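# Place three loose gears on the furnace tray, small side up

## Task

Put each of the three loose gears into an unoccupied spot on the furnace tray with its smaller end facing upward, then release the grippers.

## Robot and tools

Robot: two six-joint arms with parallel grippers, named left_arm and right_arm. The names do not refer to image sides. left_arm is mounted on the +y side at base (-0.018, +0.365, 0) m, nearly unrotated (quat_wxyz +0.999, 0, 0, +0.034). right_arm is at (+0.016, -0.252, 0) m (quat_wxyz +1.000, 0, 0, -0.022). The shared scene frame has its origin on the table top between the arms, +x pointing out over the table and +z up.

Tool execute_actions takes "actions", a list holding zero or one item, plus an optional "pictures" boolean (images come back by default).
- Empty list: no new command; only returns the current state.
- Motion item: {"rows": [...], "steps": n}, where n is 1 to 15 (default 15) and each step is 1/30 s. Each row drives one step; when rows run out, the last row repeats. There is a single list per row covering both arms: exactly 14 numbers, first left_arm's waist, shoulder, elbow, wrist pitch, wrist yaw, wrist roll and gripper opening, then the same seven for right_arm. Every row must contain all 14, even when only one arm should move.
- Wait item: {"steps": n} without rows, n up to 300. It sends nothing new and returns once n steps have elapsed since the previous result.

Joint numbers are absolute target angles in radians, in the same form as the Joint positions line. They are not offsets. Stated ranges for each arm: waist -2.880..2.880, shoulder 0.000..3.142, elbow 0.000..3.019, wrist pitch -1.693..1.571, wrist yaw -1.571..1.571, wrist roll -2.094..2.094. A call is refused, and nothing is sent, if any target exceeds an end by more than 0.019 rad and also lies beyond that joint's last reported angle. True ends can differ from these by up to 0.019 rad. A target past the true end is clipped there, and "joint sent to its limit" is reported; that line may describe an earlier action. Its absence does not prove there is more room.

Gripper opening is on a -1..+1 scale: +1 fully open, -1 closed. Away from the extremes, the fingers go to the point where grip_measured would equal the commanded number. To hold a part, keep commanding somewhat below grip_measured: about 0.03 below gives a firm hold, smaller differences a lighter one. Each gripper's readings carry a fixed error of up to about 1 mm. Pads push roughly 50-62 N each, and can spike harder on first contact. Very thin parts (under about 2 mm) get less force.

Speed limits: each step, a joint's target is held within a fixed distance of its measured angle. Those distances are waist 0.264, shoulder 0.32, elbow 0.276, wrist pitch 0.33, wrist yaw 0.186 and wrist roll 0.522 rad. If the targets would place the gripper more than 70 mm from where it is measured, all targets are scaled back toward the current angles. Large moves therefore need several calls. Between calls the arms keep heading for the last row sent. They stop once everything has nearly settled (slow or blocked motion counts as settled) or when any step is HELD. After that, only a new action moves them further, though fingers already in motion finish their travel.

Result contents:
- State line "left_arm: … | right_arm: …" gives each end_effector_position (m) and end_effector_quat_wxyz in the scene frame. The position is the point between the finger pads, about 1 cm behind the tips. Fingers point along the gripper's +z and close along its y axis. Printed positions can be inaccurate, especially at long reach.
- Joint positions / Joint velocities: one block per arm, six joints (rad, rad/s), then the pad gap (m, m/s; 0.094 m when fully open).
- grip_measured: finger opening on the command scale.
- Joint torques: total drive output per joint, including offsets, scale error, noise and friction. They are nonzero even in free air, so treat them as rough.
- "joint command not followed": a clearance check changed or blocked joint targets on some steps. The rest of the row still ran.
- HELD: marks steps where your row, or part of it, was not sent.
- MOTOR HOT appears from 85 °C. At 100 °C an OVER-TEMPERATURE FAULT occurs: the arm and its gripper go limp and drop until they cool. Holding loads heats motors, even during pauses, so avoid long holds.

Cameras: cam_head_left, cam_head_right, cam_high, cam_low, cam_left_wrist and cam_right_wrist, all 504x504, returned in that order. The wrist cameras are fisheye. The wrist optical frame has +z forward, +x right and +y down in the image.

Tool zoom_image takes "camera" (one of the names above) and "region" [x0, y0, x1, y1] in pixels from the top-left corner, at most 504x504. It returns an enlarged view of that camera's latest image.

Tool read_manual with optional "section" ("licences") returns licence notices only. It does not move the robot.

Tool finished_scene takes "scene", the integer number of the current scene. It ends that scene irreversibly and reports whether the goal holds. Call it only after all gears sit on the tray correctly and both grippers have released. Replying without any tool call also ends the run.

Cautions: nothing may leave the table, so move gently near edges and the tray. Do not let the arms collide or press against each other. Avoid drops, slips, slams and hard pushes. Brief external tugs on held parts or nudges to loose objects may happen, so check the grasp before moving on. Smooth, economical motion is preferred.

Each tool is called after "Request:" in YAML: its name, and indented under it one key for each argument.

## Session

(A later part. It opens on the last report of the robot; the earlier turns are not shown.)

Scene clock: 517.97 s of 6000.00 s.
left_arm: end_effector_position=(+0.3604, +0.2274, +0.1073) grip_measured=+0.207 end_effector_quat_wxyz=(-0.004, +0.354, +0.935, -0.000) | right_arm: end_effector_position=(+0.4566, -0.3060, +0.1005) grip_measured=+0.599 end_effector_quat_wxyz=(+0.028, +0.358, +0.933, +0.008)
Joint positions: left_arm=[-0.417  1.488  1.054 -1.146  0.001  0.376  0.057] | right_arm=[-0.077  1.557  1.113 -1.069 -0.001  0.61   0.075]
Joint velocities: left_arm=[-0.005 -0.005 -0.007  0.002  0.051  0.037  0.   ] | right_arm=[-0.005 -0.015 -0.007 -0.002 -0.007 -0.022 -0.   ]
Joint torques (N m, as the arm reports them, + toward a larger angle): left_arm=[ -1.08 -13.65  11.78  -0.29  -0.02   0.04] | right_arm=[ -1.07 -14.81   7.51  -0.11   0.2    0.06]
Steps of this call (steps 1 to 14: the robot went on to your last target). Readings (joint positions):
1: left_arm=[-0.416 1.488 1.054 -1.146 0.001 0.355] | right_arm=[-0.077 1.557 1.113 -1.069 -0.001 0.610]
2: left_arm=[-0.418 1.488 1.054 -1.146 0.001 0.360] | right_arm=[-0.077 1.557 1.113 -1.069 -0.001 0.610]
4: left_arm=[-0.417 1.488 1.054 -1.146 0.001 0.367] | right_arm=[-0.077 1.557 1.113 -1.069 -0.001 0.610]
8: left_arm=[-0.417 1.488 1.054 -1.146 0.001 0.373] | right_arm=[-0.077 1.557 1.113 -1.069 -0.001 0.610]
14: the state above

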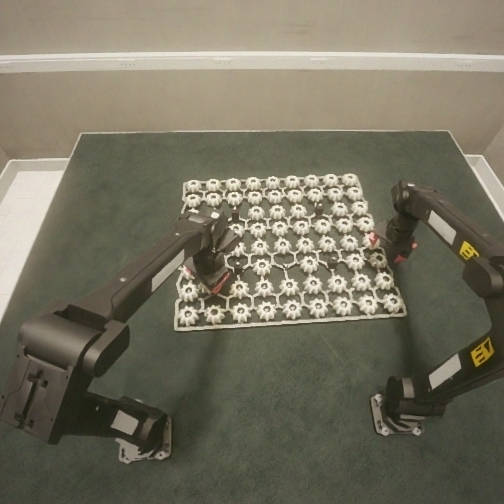

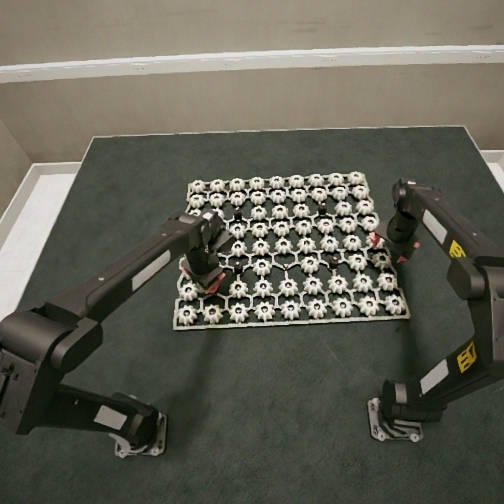

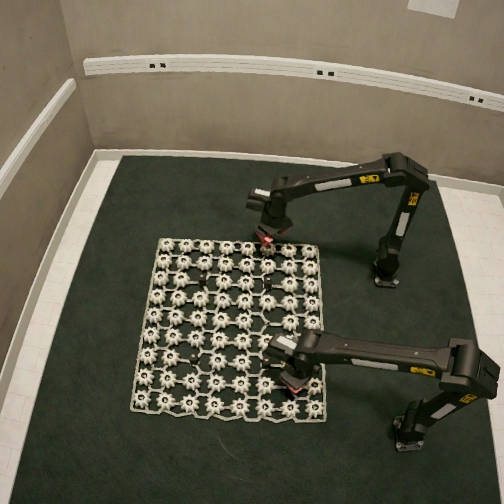

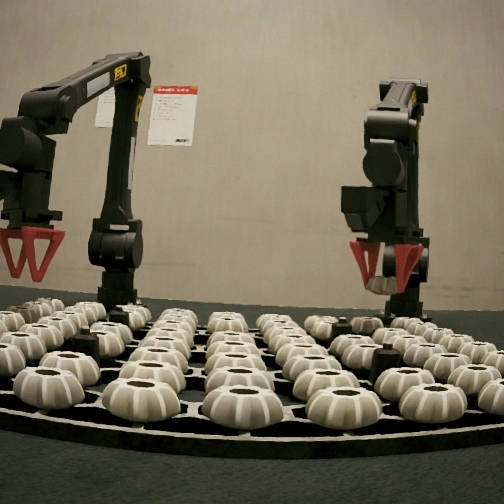

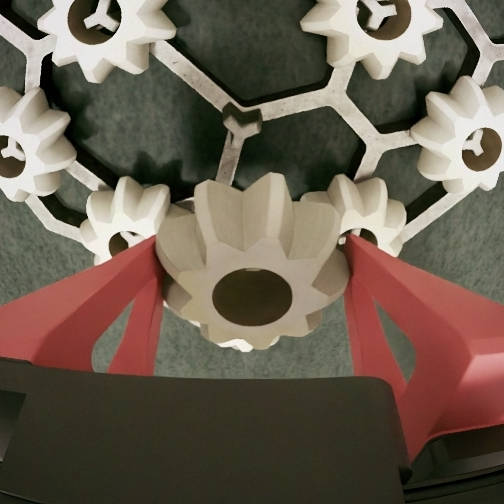

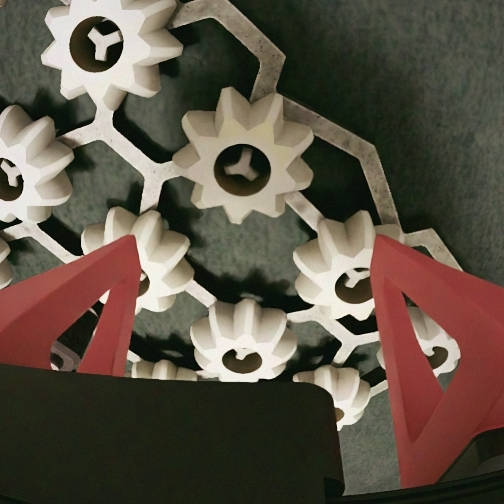

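Request:
zoom_image:
  camera: "cam_left_wrist"
  region: [190, 80, 310, 180]

Region (190, 80, 310, 180) of cam_left_wrist's 504x504 image, scaled by 4.200, with more detail than that image has.

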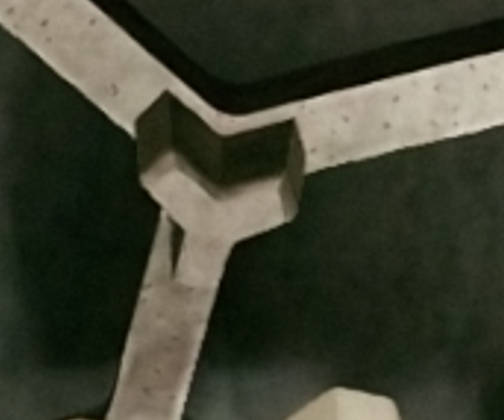

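Request:
execute_actions:
  actions:
    - {"rows": [[-0.413,1.485,1.08,-1.148,0,0.39,0.18,-0.083,1.55,1.112,-1.08,0,0.62,0.6],[-0.416,1.500,1.062,-1.140,0,0.39,0.18,-0.083,1.55,1.112,-1.08,0,0.62,0.6],[-0.418,1.507,1.059,-1.134,0,0.39,0.18,-0.083,1.55,1.112,-1.08,0,0.62,0.6],[-0.420,1.512,1.058,-1.127,0,0.39,0.18,-0.083,1.55,1.112,-1.08,0,0.62,0.6],[-0.422,1.518,1.057,-1.119,0,0.39,0.18,-0.083,1.55,1.112,-1.08,0,0.62,0.6],[-0.424,1.524,1.056,-1.111,0,0.39,0.18,-0.083,1.55,1.112,-1.08,0,0.62,0.6],[-0.425,1.531,1.054,-1.102,0,0.39,0.18,-0.083,1.55,1.112,-1.08,0,0.62,0.6],[-0.426,1.539,1.053,-1.092,0,0.39,0.18,-0.083,1.55,1.112,-1.08,0,0.62,0.6],[-0.427,1.547,1.052,-1.082,0,0.39,0.18,-0.083,1.55,1.112,-1.08,0,0.62,0.6],[-0.428,1.555,1.050,-1.072,0,0.39,0.18,-0.083,1.55,1.112,-1.08,0,0.62,0.6],[-0.429,1.563,1.049,-1.062,0,0.39,0.18,-0.083,1.55,1.112,-1.08,0,0.62,0.6],[-0.429,1.571,1.047,-1.052,0,0.39,0.18,-0.083,1.55,1.112,-1.08,0,0.62,0.6]], "steps": 12}
  pictures: false

Request:
execute_actions:
  actions:
    - {"rows": [[-0.429,1.579,1.046,-1.042,0,0.39,0.18,-0.083,1.55,1.112,-1.08,0,0.62,0.6],[-0.429,1.586,1.044,-1.033,0,0.39,0.18,-0.083,1.55,1.112,-1.08,0,0.62,0.6],[-0.429,1.593,1.043,-1.025,0,0.39,0.18,-0.083,1.55,1.112,-1.08,0,0.62,0.6],[-0.429,1.599,1.042,-1.018,0,0.39,0.18,-0.083,1.55,1.112,-1.08,0,0.62,0.6],[-0.429,1.603,1.041,-1.012,0,0.39,0.18,-0.083,1.55,1.112,-1.08,0,0.62,0.6],[-0.429,1.607,1.041,-1.008,0,0.39,0.18,-0.083,1.55,1.112,-1.08,0,0.62,0.6],[-0.429,1.609,1.040,-1.005,0,0.39,0.18,-0.083,1.55,1.112,-1.08,0,0.62,0.6],[-0.429,1.610,1.040,-1.004,0,0.39,0.18,-0.083,1.55,1.112,-1.08,0,0.62,0.6]], "steps": 15}

Scene clock: 550.27 s of 6000.00 s.
left_arm: end_effector_position=(+0.3711, +0.2223, +0.0859) grip_measured=+0.207 end_effector_quat_wxyz=(+0.001, +0.356, +0.934, -0.000) | right_arm: end_effector_position=(+0.4566, -0.3060, +0.1005) grip_measured=+0.599 end_effector_quat_wxyz=(+0.028, +0.358, +0.933, +0.008)
Joint positions: left_arm=[-0.419  1.537  1.047 -1.079  0.001  0.378  0.057] | right_arm=[-0.077  1.557  1.113 -1.069 -0.001  0.61   0.075]
Joint velocities: left_arm=[-0.034  0.298 -0.066  0.305  0.022 -0.081 -0.001] | right_arm=[-0.005 -0.005  0.012  0.012  0.007  0.022 -0.002]
Joint torques (N m, as the arm reports them, + toward a larger angle): left_arm=[ -1.92 -12.04   8.46   0.32  -0.04   0.03] | right_arm=[ -1.04 -14.82   7.52  -0.12   0.19   0.06]
Steps of this call (steps 1 to 30: the robot went on to your last target; steps 31 to 90: nothing new was sent; then 28.90 s passed at rest; steps 91 to 102: all 12 steps of this action). Readings (joint positions):
91: left_arm=[-0.417 1.488 1.054 -1.146 0.001 0.378] | right_arm=[-0.077 1.557 1.113 -1.069 -0.001 0.610]
92: left_arm=[-0.417 1.488 1.054 -1.146 0.001 0.378] | right_arm=[-0.077 1.557 1.113 -1.069 -0.001 0.610]
94: left_arm=[-0.417 1.489 1.054 -1.144 0.001 0.378] | right_arm=[-0.077 1.557 1.113 -1.069 -0.001 0.610]
98: left_arm=[-0.417 1.504 1.053 -1.118 0.001 0.378] | right_arm=[-0.077 1.557 1.113 -1.069 -0.001 0.610]
102: the state above

Scene clock: 550.77 s of 6000.00 s.
left_arm: end_effector_position=(+0.3759, +0.2194, +0.0528) grip_measured=+0.207 end_effector_quat_wxyz=(-0.008, +0.357, +0.934, -0.000) | right_arm: end_effector_position=(+0.4566, -0.3060, +0.1005) grip_measured=+0.599 end_effector_quat_wxyz=(+0.028, +0.358, +0.933, +0.008)
Joint positions: left_arm=[-0.422  1.607  1.031 -1.011  0.001  0.378  0.057] | right_arm=[-0.077  1.557  1.113 -1.069 -0.001  0.61   0.075]
Joint velocities: left_arm=[-0.015 -0.005 -0.002  0.012 -0.066 -0.022  0.001] | right_arm=[-0.005  0.005 -0.002 -0.007 -0.051  0.066  0.001]
Joint torques (N m, as the arm reports them, + toward a larger angle): left_arm=[ -1.79 -13.54   8.33   0.33  -0.03   0.04] | right_arm=[ -1.03 -14.81   7.51  -0.13   0.19   0.06]
Steps of this call (steps 1 to 15: all 15 steps of this action). Readings (joint positions):
1: left_arm=[-0.420 1.547 1.045 -1.069 0.001 0.378] | right_arm=[-0.077 1.557 1.113 -1.069 -0.001 0.610]
2: left_arm=[-0.421 1.557 1.043 -1.059 0.001 0.378] | right_arm=[-0.077 1.557 1.113 -1.069 -0.001 0.610]
4: left_arm=[-0.422 1.576 1.038 -1.041 0.001 0.378] | right_arm=[-0.077 1.557 1.113 -1.069 -0.001 0.610]
8: left_arm=[-0.422 1.603 1.031 -1.018 0.001 0.378] | right_arm=[-0.077 1.557 1.113 -1.069 -0.001 0.610]
15: the state above

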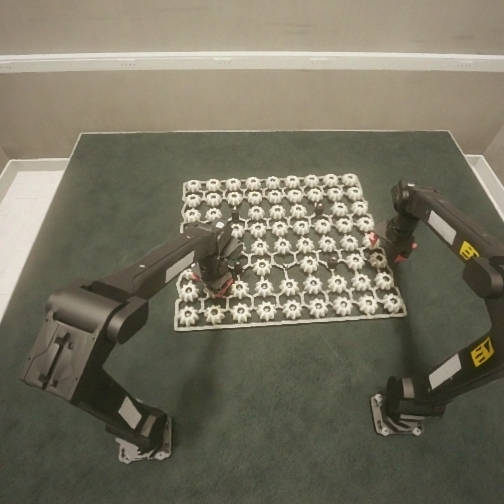

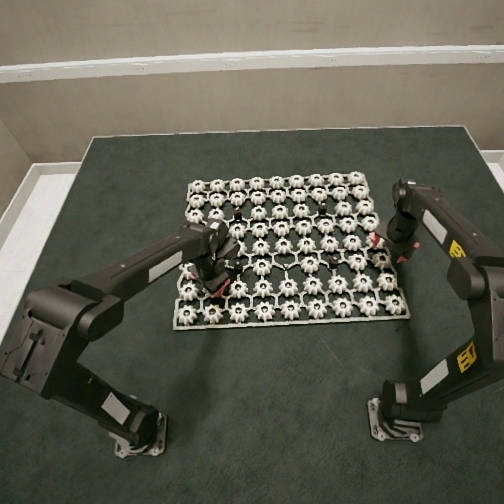

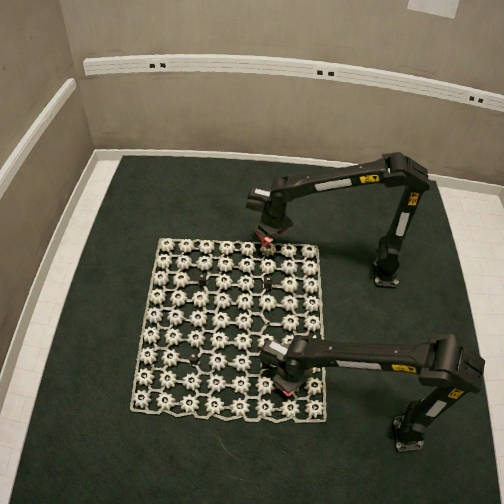

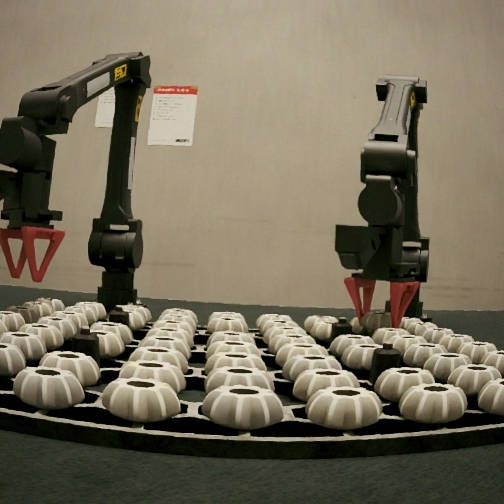

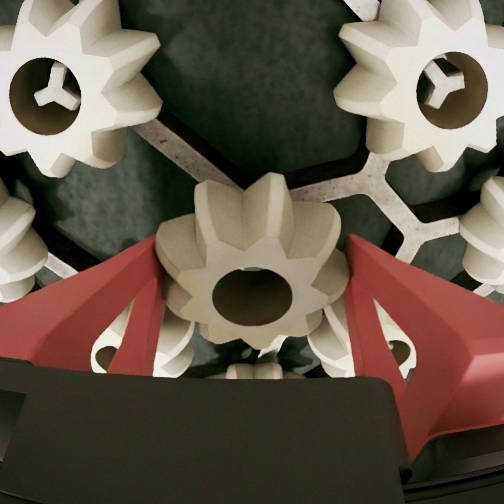

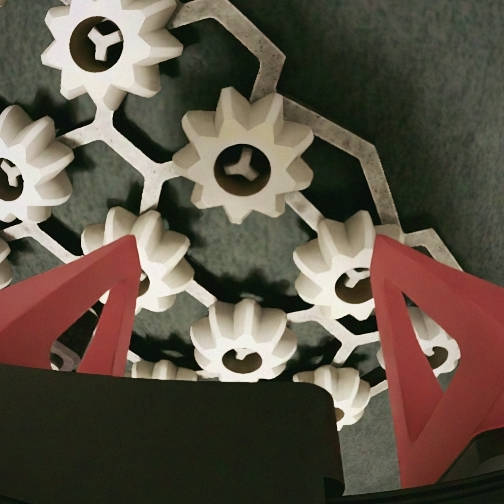

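Request:
execute_actions:
  actions:
    - {"rows": [[-0.429,1.615,1.040,-1.002,0,0.39,0.18,-0.083,1.55,1.112,-1.08,0,0.62,0.6],[-0.429,1.620,1.040,-0.999,0,0.39,0.18,-0.083,1.55,1.112,-1.08,0,0.62,0.6],[-0.429,1.625,1.039,-0.996,0,0.39,0.18,-0.083,1.55,1.112,-1.08,0,0.62,0.6],[-0.429,1.628,1.038,-0.993,0,0.39,0.18,-0.083,1.55,1.112,-1.08,0,0.62,0.6],[-0.429,1.630,1.036,-0.990,0,0.39,0.18,-0.083,1.55,1.112,-1.08,0,0.62,0.6],[-0.429,1.632,1.035,-0.986,0,0.39,0.18,-0.083,1.55,1.112,-1.08,0,0.62,0.6],[-0.429,1.634,1.033,-0.983,0,0.39,0.18,-0.083,1.55,1.112,-1.08,0,0.62,0.6],[-0.429,1.636,1.032,-0.979,0,0.39,0.18,-0.083,1.55,1.112,-1.08,0,0.62,0.6],[-0.429,1.638,1.030,-0.976,0,0.39,0.18,-0.083,1.55,1.112,-1.08,0,0.62,0.6],[-0.429,1.640,1.029,-0.972,0,0.39,0.18,-0.083,1.55,1.112,-1.08,0,0.62,0.6],[-0.429,1.642,1.027,-0.969,0,0.39,0.18,-0.083,1.55,1.112,-1.08,0,0.62,0.6],[-0.429,1.644,1.026,-0.965,0,0.39,0.18,-0.083,1.55,1.112,-1.08,0,0.62,0.6]], "steps": 12}
  pictures: false

Request:
execute_actions:
  actions:
    - {"rows": [[-0.429,1.646,1.024,-0.962,0,0.39,0.18,-0.083,1.55,1.112,-1.08,0,0.62,0.6],[-0.429,1.648,1.023,-0.958,0,0.39,0.18,-0.083,1.55,1.112,-1.08,0,0.62,0.6],[-0.429,1.650,1.021,-0.955,0,0.39,0.18,-0.083,1.55,1.112,-1.08,0,0.62,0.6],[-0.429,1.652,1.020,-0.951,0,0.39,0.18,-0.083,1.55,1.112,-1.08,0,0.62,0.6],[-0.429,1.654,1.018,-0.948,0,0.39,0.18,-0.083,1.55,1.112,-1.08,0,0.62,0.6],[-0.429,1.655,1.017,-0.944,0,0.39,0.18,-0.083,1.55,1.112,-1.08,0,0.62,0.6],[-0.429,1.656,1.015,-0.941,0,0.39,0.18,-0.083,1.55,1.112,-1.08,0,0.62,0.6],[-0.429,1.657,1.014,-0.938,0,0.39,0.18,-0.083,1.55,1.112,-1.08,0,0.62,0.6]], "steps": 15}

Scene clock: 566.30 s of 6000.00 s.
left_arm: end_effector_position=(+0.3790, +0.2183, +0.0436) grip_measured=+0.207 end_effector_quat_wxyz=(-0.004, +0.357, +0.934, -0.000) | right_arm: end_effector_position=(+0.4566, -0.3060, +0.1005) grip_measured=+0.599 end_effector_quat_wxyz=(+0.028, +0.358, +0.933, +0.008)
Joint positions: left_arm=[-0.422  1.624  1.025 -0.979  0.001  0.378  0.057] | right_arm=[-0.077  1.557  1.113 -1.069 -0.001  0.61   0.075]
Joint velocities: left_arm=[-0.005  0.063 -0.056  0.095 -0.022 -0.022 -0.001] | right_arm=[-0.005 -0.005  0.022 -0.012  0.022  0.022 -0.   ]
Joint torques (N m, as the arm reports them, + toward a larger angle): left_arm=[ -1.91 -12.46   7.95   0.22  -0.04   0.03] | right_arm=[ -0.97 -14.83   7.52  -0.12   0.2    0.06]
Steps of this call (steps 1 to 15: the robot went on to your last target; steps 16 to 90: nothing new was sent; then 12.13 s passed at rest; steps 91 to 102: all 12 steps of this action). Readings (joint positions):
91: left_arm=[-0.422 1.607 1.031 -1.011 0.001 0.378] | right_arm=[-0.077 1.557 1.113 -1.069 -0.001 0.610]
92: left_arm=[-0.422 1.607 1.031 -1.010 0.001 0.378] | right_arm=[-0.077 1.557 1.113 -1.069 -0.001 0.610]
94: left_arm=[-0.422 1.608 1.031 -1.007 0.001 0.378] | right_arm=[-0.077 1.557 1.113 -1.069 -0.001 0.610]
98: left_arm=[-0.422 1.615 1.031 -0.994 0.001 0.378] | right_arm=[-0.077 1.557 1.113 -1.069 -0.001 0.610]
102: the state above

Scene clock: 566.80 s of 6000.00 s.
left_arm: end_effector_position=(+0.3790, +0.2183, +0.0361) grip_measured=+0.207 end_effector_quat_wxyz=(-0.004, +0.357, +0.934, -0.000) | right_arm: end_effector_position=(+0.4566, -0.3060, +0.1005) grip_measured=+0.599 end_effector_quat_wxyz=(+0.028, +0.358, +0.933, +0.008)
Joint positions: left_arm=[-0.422  1.636  1.016 -0.958  0.001  0.378  0.057] | right_arm=[-0.077  1.557  1.113 -1.069 -0.001  0.61   0.075]
Joint velocities: left_arm=[-0.005 -0.015 -0.002 -0.017 -0.081 -0.037 -0.001] | right_arm=[-0.015 -0.005 -0.017 -0.007 -0.007 -0.007  0.   ]
Joint torques (N m, as the arm reports them, + toward a larger angle): left_arm=[ -2.02 -12.19   7.32   0.82  -0.04   0.04] | right_arm=[ -1.05 -14.88   7.51  -0.12   0.19   0.06]
Steps of this call (steps 1 to 15: all 15 steps of this action). Readings (joint positions):
1: left_arm=[-0.422 1.627 1.022 -0.976 0.001 0.378] | right_arm=[-0.077 1.557 1.113 -1.069 -0.001 0.610]
2: left_arm=[-0.422 1.629 1.020 -0.973 0.001 0.378] | right_arm=[-0.077 1.557 1.113 -1.069 -0.001 0.610]
4: left_arm=[-0.422 1.634 1.016 -0.967 0.001 0.378] | right_arm=[-0.077 1.557 1.113 -1.069 -0.001 0.610]
8: left_arm=[-0.422 1.636 1.016 -0.961 0.001 0.378] | right_arm=[-0.077 1.557 1.113 -1.069 -0.001 0.610]
15: the state above

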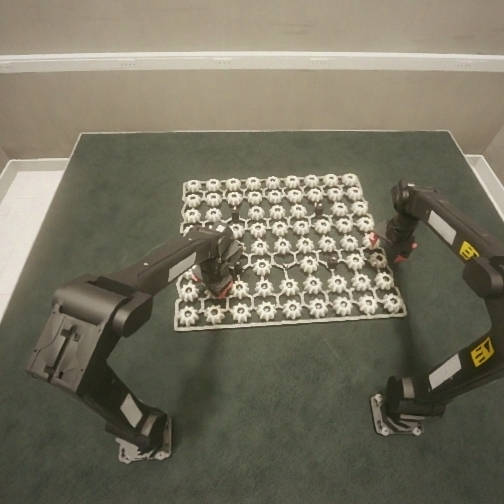

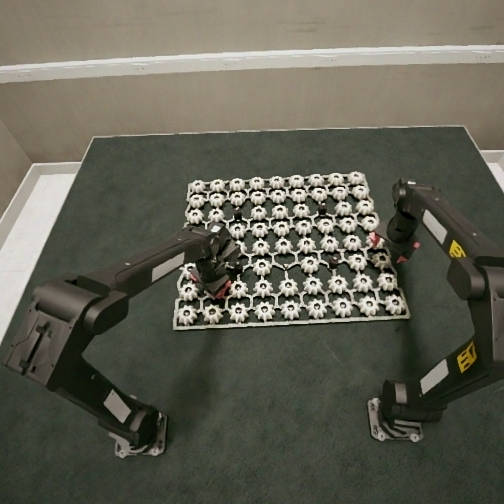

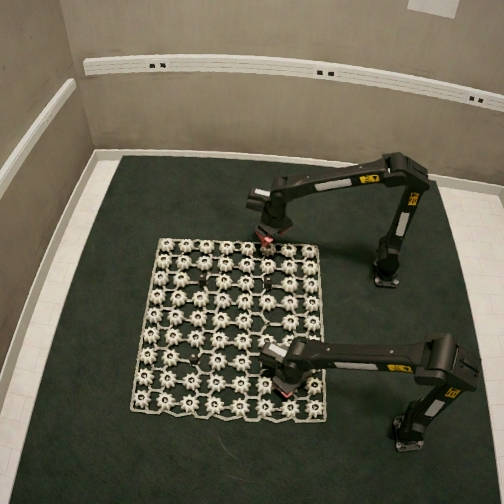

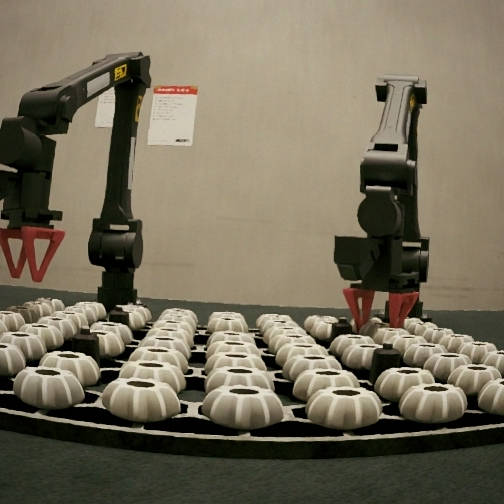

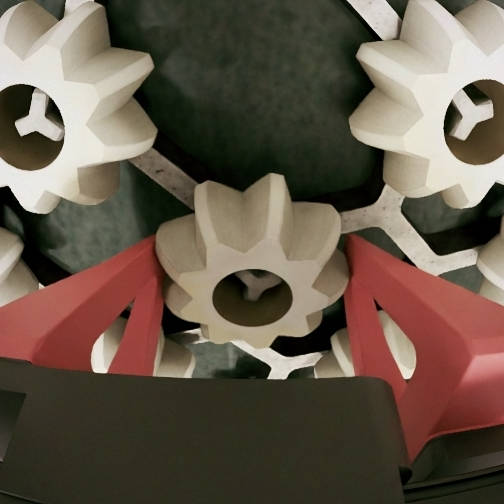

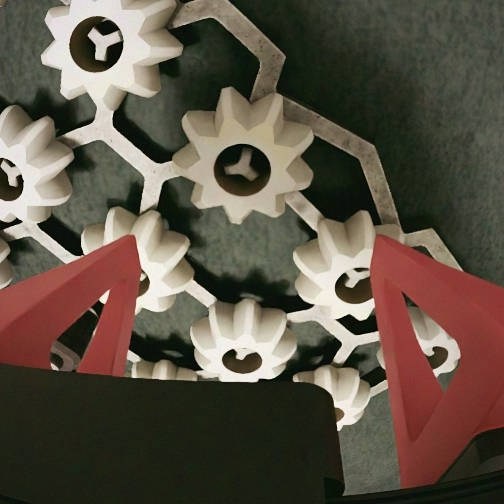

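Seated. Release and lift.

Request:
execute_actions:
  actions:
    - {"rows": [[-0.425,1.650,1.018,-0.950,0,0.39,0.18,-0.083,1.55,1.112,-1.08,0,0.62,0.6],[-0.425,1.645,1.02,-0.958,0,0.39,0.21,-0.083,1.55,1.112,-1.08,0,0.62,0.6],[-0.425,1.640,1.02,-0.960,0,0.39,0.25,-0.083,1.55,1.112,-1.08,0,0.62,0.6],[-0.425,1.635,1.02,-0.962,0,0.39,0.30,-0.083,1.55,1.112,-1.08,0,0.62,0.6],[-0.425,1.630,1.02,-0.964,0,0.39,0.36,-0.083,1.55,1.112,-1.08,0,0.62,0.6],[-0.425,1.625,1.02,-0.966,0,0.39,0.42,-0.083,1.55,1.112,-1.08,0,0.62,0.6],[-0.425,1.620,1.02,-0.968,0,0.39,0.48,-0.083,1.55,1.112,-1.08,0,0.62,0.6],[-0.425,1.614,1.02,-0.969,0,0.39,0.54,-0.083,1.55,1.112,-1.08,0,0.62,0.6],[-0.425,1.607,1.02,-0.971,0,0.39,0.6,-0.083,1.55,1.112,-1.08,0,0.62,0.6],[-0.425,1.600,1.02,-0.973,0,0.39,0.6,-0.083,1.55,1.112,-1.08,0,0.62,0.6],[-0.425,1.592,1.02,-0.975,0,0.39,0.6,-0.083,1.55,1.112,-1.08,0,0.62,0.6],[-0.425,1.583,1.02,-0.978,0,0.39,0.6,-0.083,1.55,1.112,-1.08,0,0.62,0.6],[-0.425,1.573,1.02,-0.982,0,0.39,0.6,-0.083,1.55,1.112,-1.08,0,0.62,0.6],[-0.425,1.563,1.02,-0.986,0,0.39,0.6,-0.083,1.55,1.112,-1.08,0,0.62,0.6],[-0.425,1.553,1.02,-0.990,0,0.39,0.6,-0.083,1.55,1.112,-1.08,0,0.62,0.6]], "steps": 15}
  pictures: false

Request:
execute_actions:
  actions:
    - {"rows": [[-0.425,1.543,1.02,-0.994,0,0.39,0.6,-0.083,1.55,1.112,-1.08,0,0.62,0.6],[-0.425,1.533,1.02,-0.998,0,0.39,0.6,-0.083,1.55,1.112,-1.08,0,0.62,0.6],[-0.425,1.523,1.02,-1.002,0,0.39,0.6,-0.083,1.55,1.112,-1.08,0,0.62,0.6],[-0.425,1.514,1.02,-1.006,0,0.39,0.6,-0.083,1.55,1.112,-1.08,0,0.62,0.6],[-0.425,1.506,1.02,-1.010,0,0.39,0.6,-0.083,1.55,1.112,-1.08,0,0.62,0.6],[-0.425,1.499,1.02,-1.013,0,0.39,0.6,-0.083,1.55,1.112,-1.08,0,0.62,0.6],[-0.425,1.494,1.02,-1.016,0,0.39,0.6,-0.083,1.55,1.112,-1.08,0,0.62,0.6],[-0.425,1.491,1.02,-1.018,0,0.39,0.6,-0.083,1.55,1.112,-1.08,0,0.62,0.6],[-0.425,1.490,1.02,-1.02,0,0.39,0.6,-0.083,1.55,1.112,-1.08,0,0.62,0.6]], "steps": 15}

Scene clock: 586.73 s of 6000.00 s.
left_arm: end_effector_position=(+0.3780, +0.2186, +0.0506) grip_measured=+0.598 end_effector_quat_wxyz=(+0.006, +0.357, +0.934, -0.000) | right_arm: end_effector_position=(+0.4566, -0.3060, +0.1005) grip_measured=+0.599 end_effector_quat_wxyz=(+0.028, +0.358, +0.933, +0.008)
Joint positions: left_arm=[-0.422  1.6    1.016 -0.975  0.001  0.378  0.075] | right_arm=[-0.077  1.557  1.113 -1.069 -0.001  0.61   0.075]
Joint velocities: left_arm=[ 0.005 -0.317 -0.022 -0.105 -0.168 -0.022 -0.001] | right_arm=[ 0.005 -0.005  0.027 -0.007 -0.037  0.022  0.001]
Joint torques (N m, as the arm reports them, + toward a larger angle): left_arm=[ -1.78 -15.6    8.01  -0.16  -0.03   0.04] | right_arm=[ -1.03 -14.92   7.51  -0.13   0.19   0.06]
Steps of this call (steps 1 to 15: the robot went on to your last target; steps 16 to 90: nothing new was sent; then 16.43 s passed at rest; steps 91 to 105: all 15 steps of this action). Readings (joint positions):
91: left_arm=[-0.422 1.636 1.016 -0.958 0.001 0.378] | right_arm=[-0.077 1.557 1.113 -1.069 -0.001 0.610]
92: left_arm=[-0.422 1.636 1.016 -0.958 0.001 0.378] | right_arm=[-0.077 1.557 1.113 -1.069 -0.001 0.610]
94: left_arm=[-0.422 1.636 1.016 -0.958 0.001 0.378] | right_arm=[-0.077 1.557 1.113 -1.069 -0.001 0.610]
98: left_arm=[-0.422 1.635 1.016 -0.959 0.001 0.378] | right_arm=[-0.077 1.557 1.113 -1.069 -0.001 0.610]
105: the state above

Scene clock: 587.23 s of 6000.00 s.
left_arm: end_effector_position=(+0.3755, +0.2196, +0.0941) grip_measured=+0.598 end_effector_quat_wxyz=(+0.042, +0.357, +0.933, +0.000) | right_arm: end_effector_position=(+0.4566, -0.3060, +0.1005) grip_measured=+0.599 end_effector_quat_wxyz=(+0.028, +0.358, +0.933, +0.008)
Joint positions: left_arm=[-0.422  1.49   1.016 -1.012  0.001  0.378  0.075] | right_arm=[-0.077  1.557  1.113 -1.069 -0.001  0.61   0.075]
Joint velocities: left_arm=[-0.005 -0.005 -0.007 -0.007 -0.037  0.051 -0.001] | right_arm=[-0.005 -0.015  0.012  0.012  0.037  0.022 -0.   ]
Joint torques (N m, as the arm reports them, + toward a larger angle): left_arm=[ -1.72 -12.49   8.83  -0.05  -0.02   0.03] | right_arm=[ -1.05 -14.83   7.51  -0.11   0.19   0.06]
Steps of this call (steps 1 to 15: all 15 steps of this action). Readings (joint positions):
1: left_arm=[-0.422 1.589 1.016 -0.979 0.001 0.378] | right_arm=[-0.077 1.557 1.113 -1.069 -0.001 0.610]
2: left_arm=[-0.422 1.576 1.016 -0.982 0.001 0.378] | right_arm=[-0.077 1.557 1.113 -1.069 -0.001 0.610]
4: left_arm=[-0.422 1.551 1.016 -0.990 0.001 0.378] | right_arm=[-0.077 1.557 1.113 -1.069 -0.001 0.610]
8: left_arm=[-0.422 1.506 1.016 -1.004 0.001 0.378] | right_arm=[-0.077 1.557 1.113 -1.069 -0.001 0.610]
15: the state above

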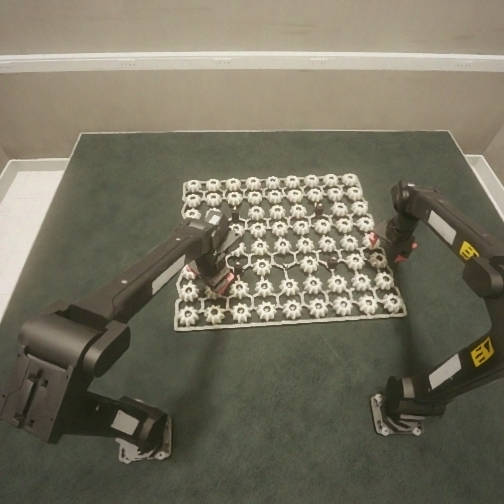

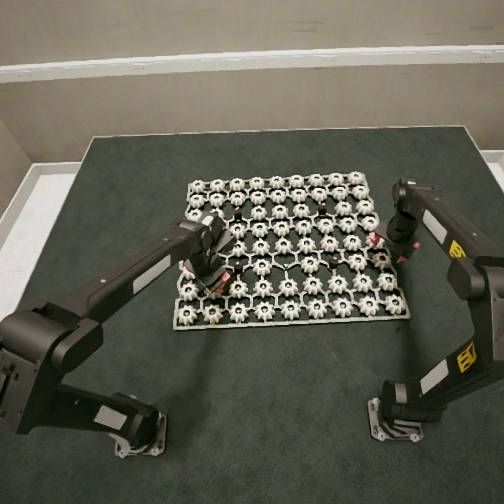

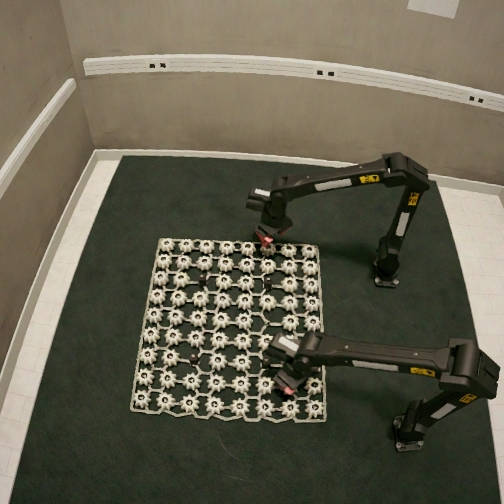

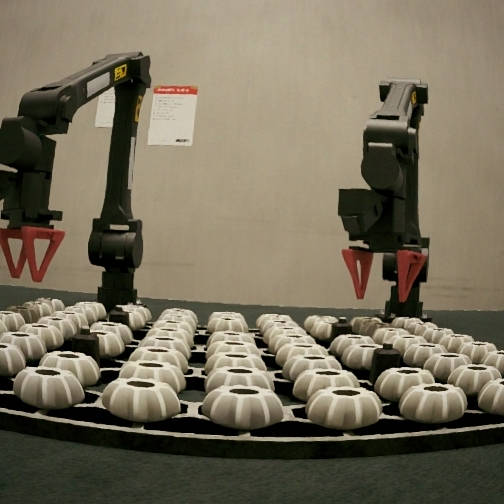

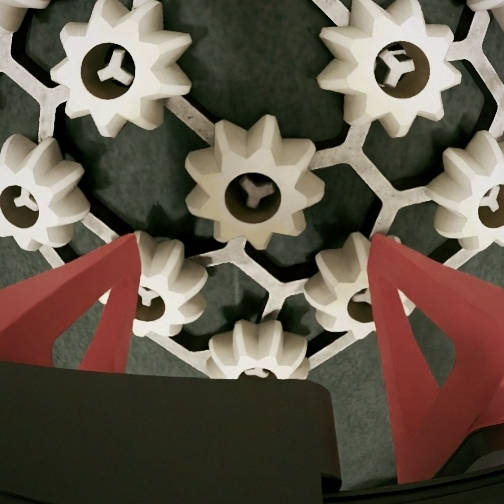

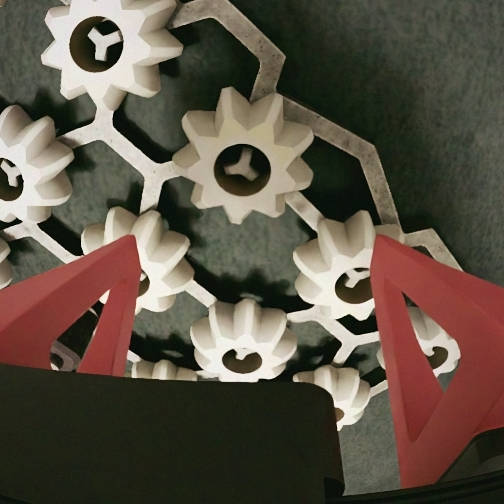

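Request:
finished_scene:
  scene: 1

The scene is finished: the task was done.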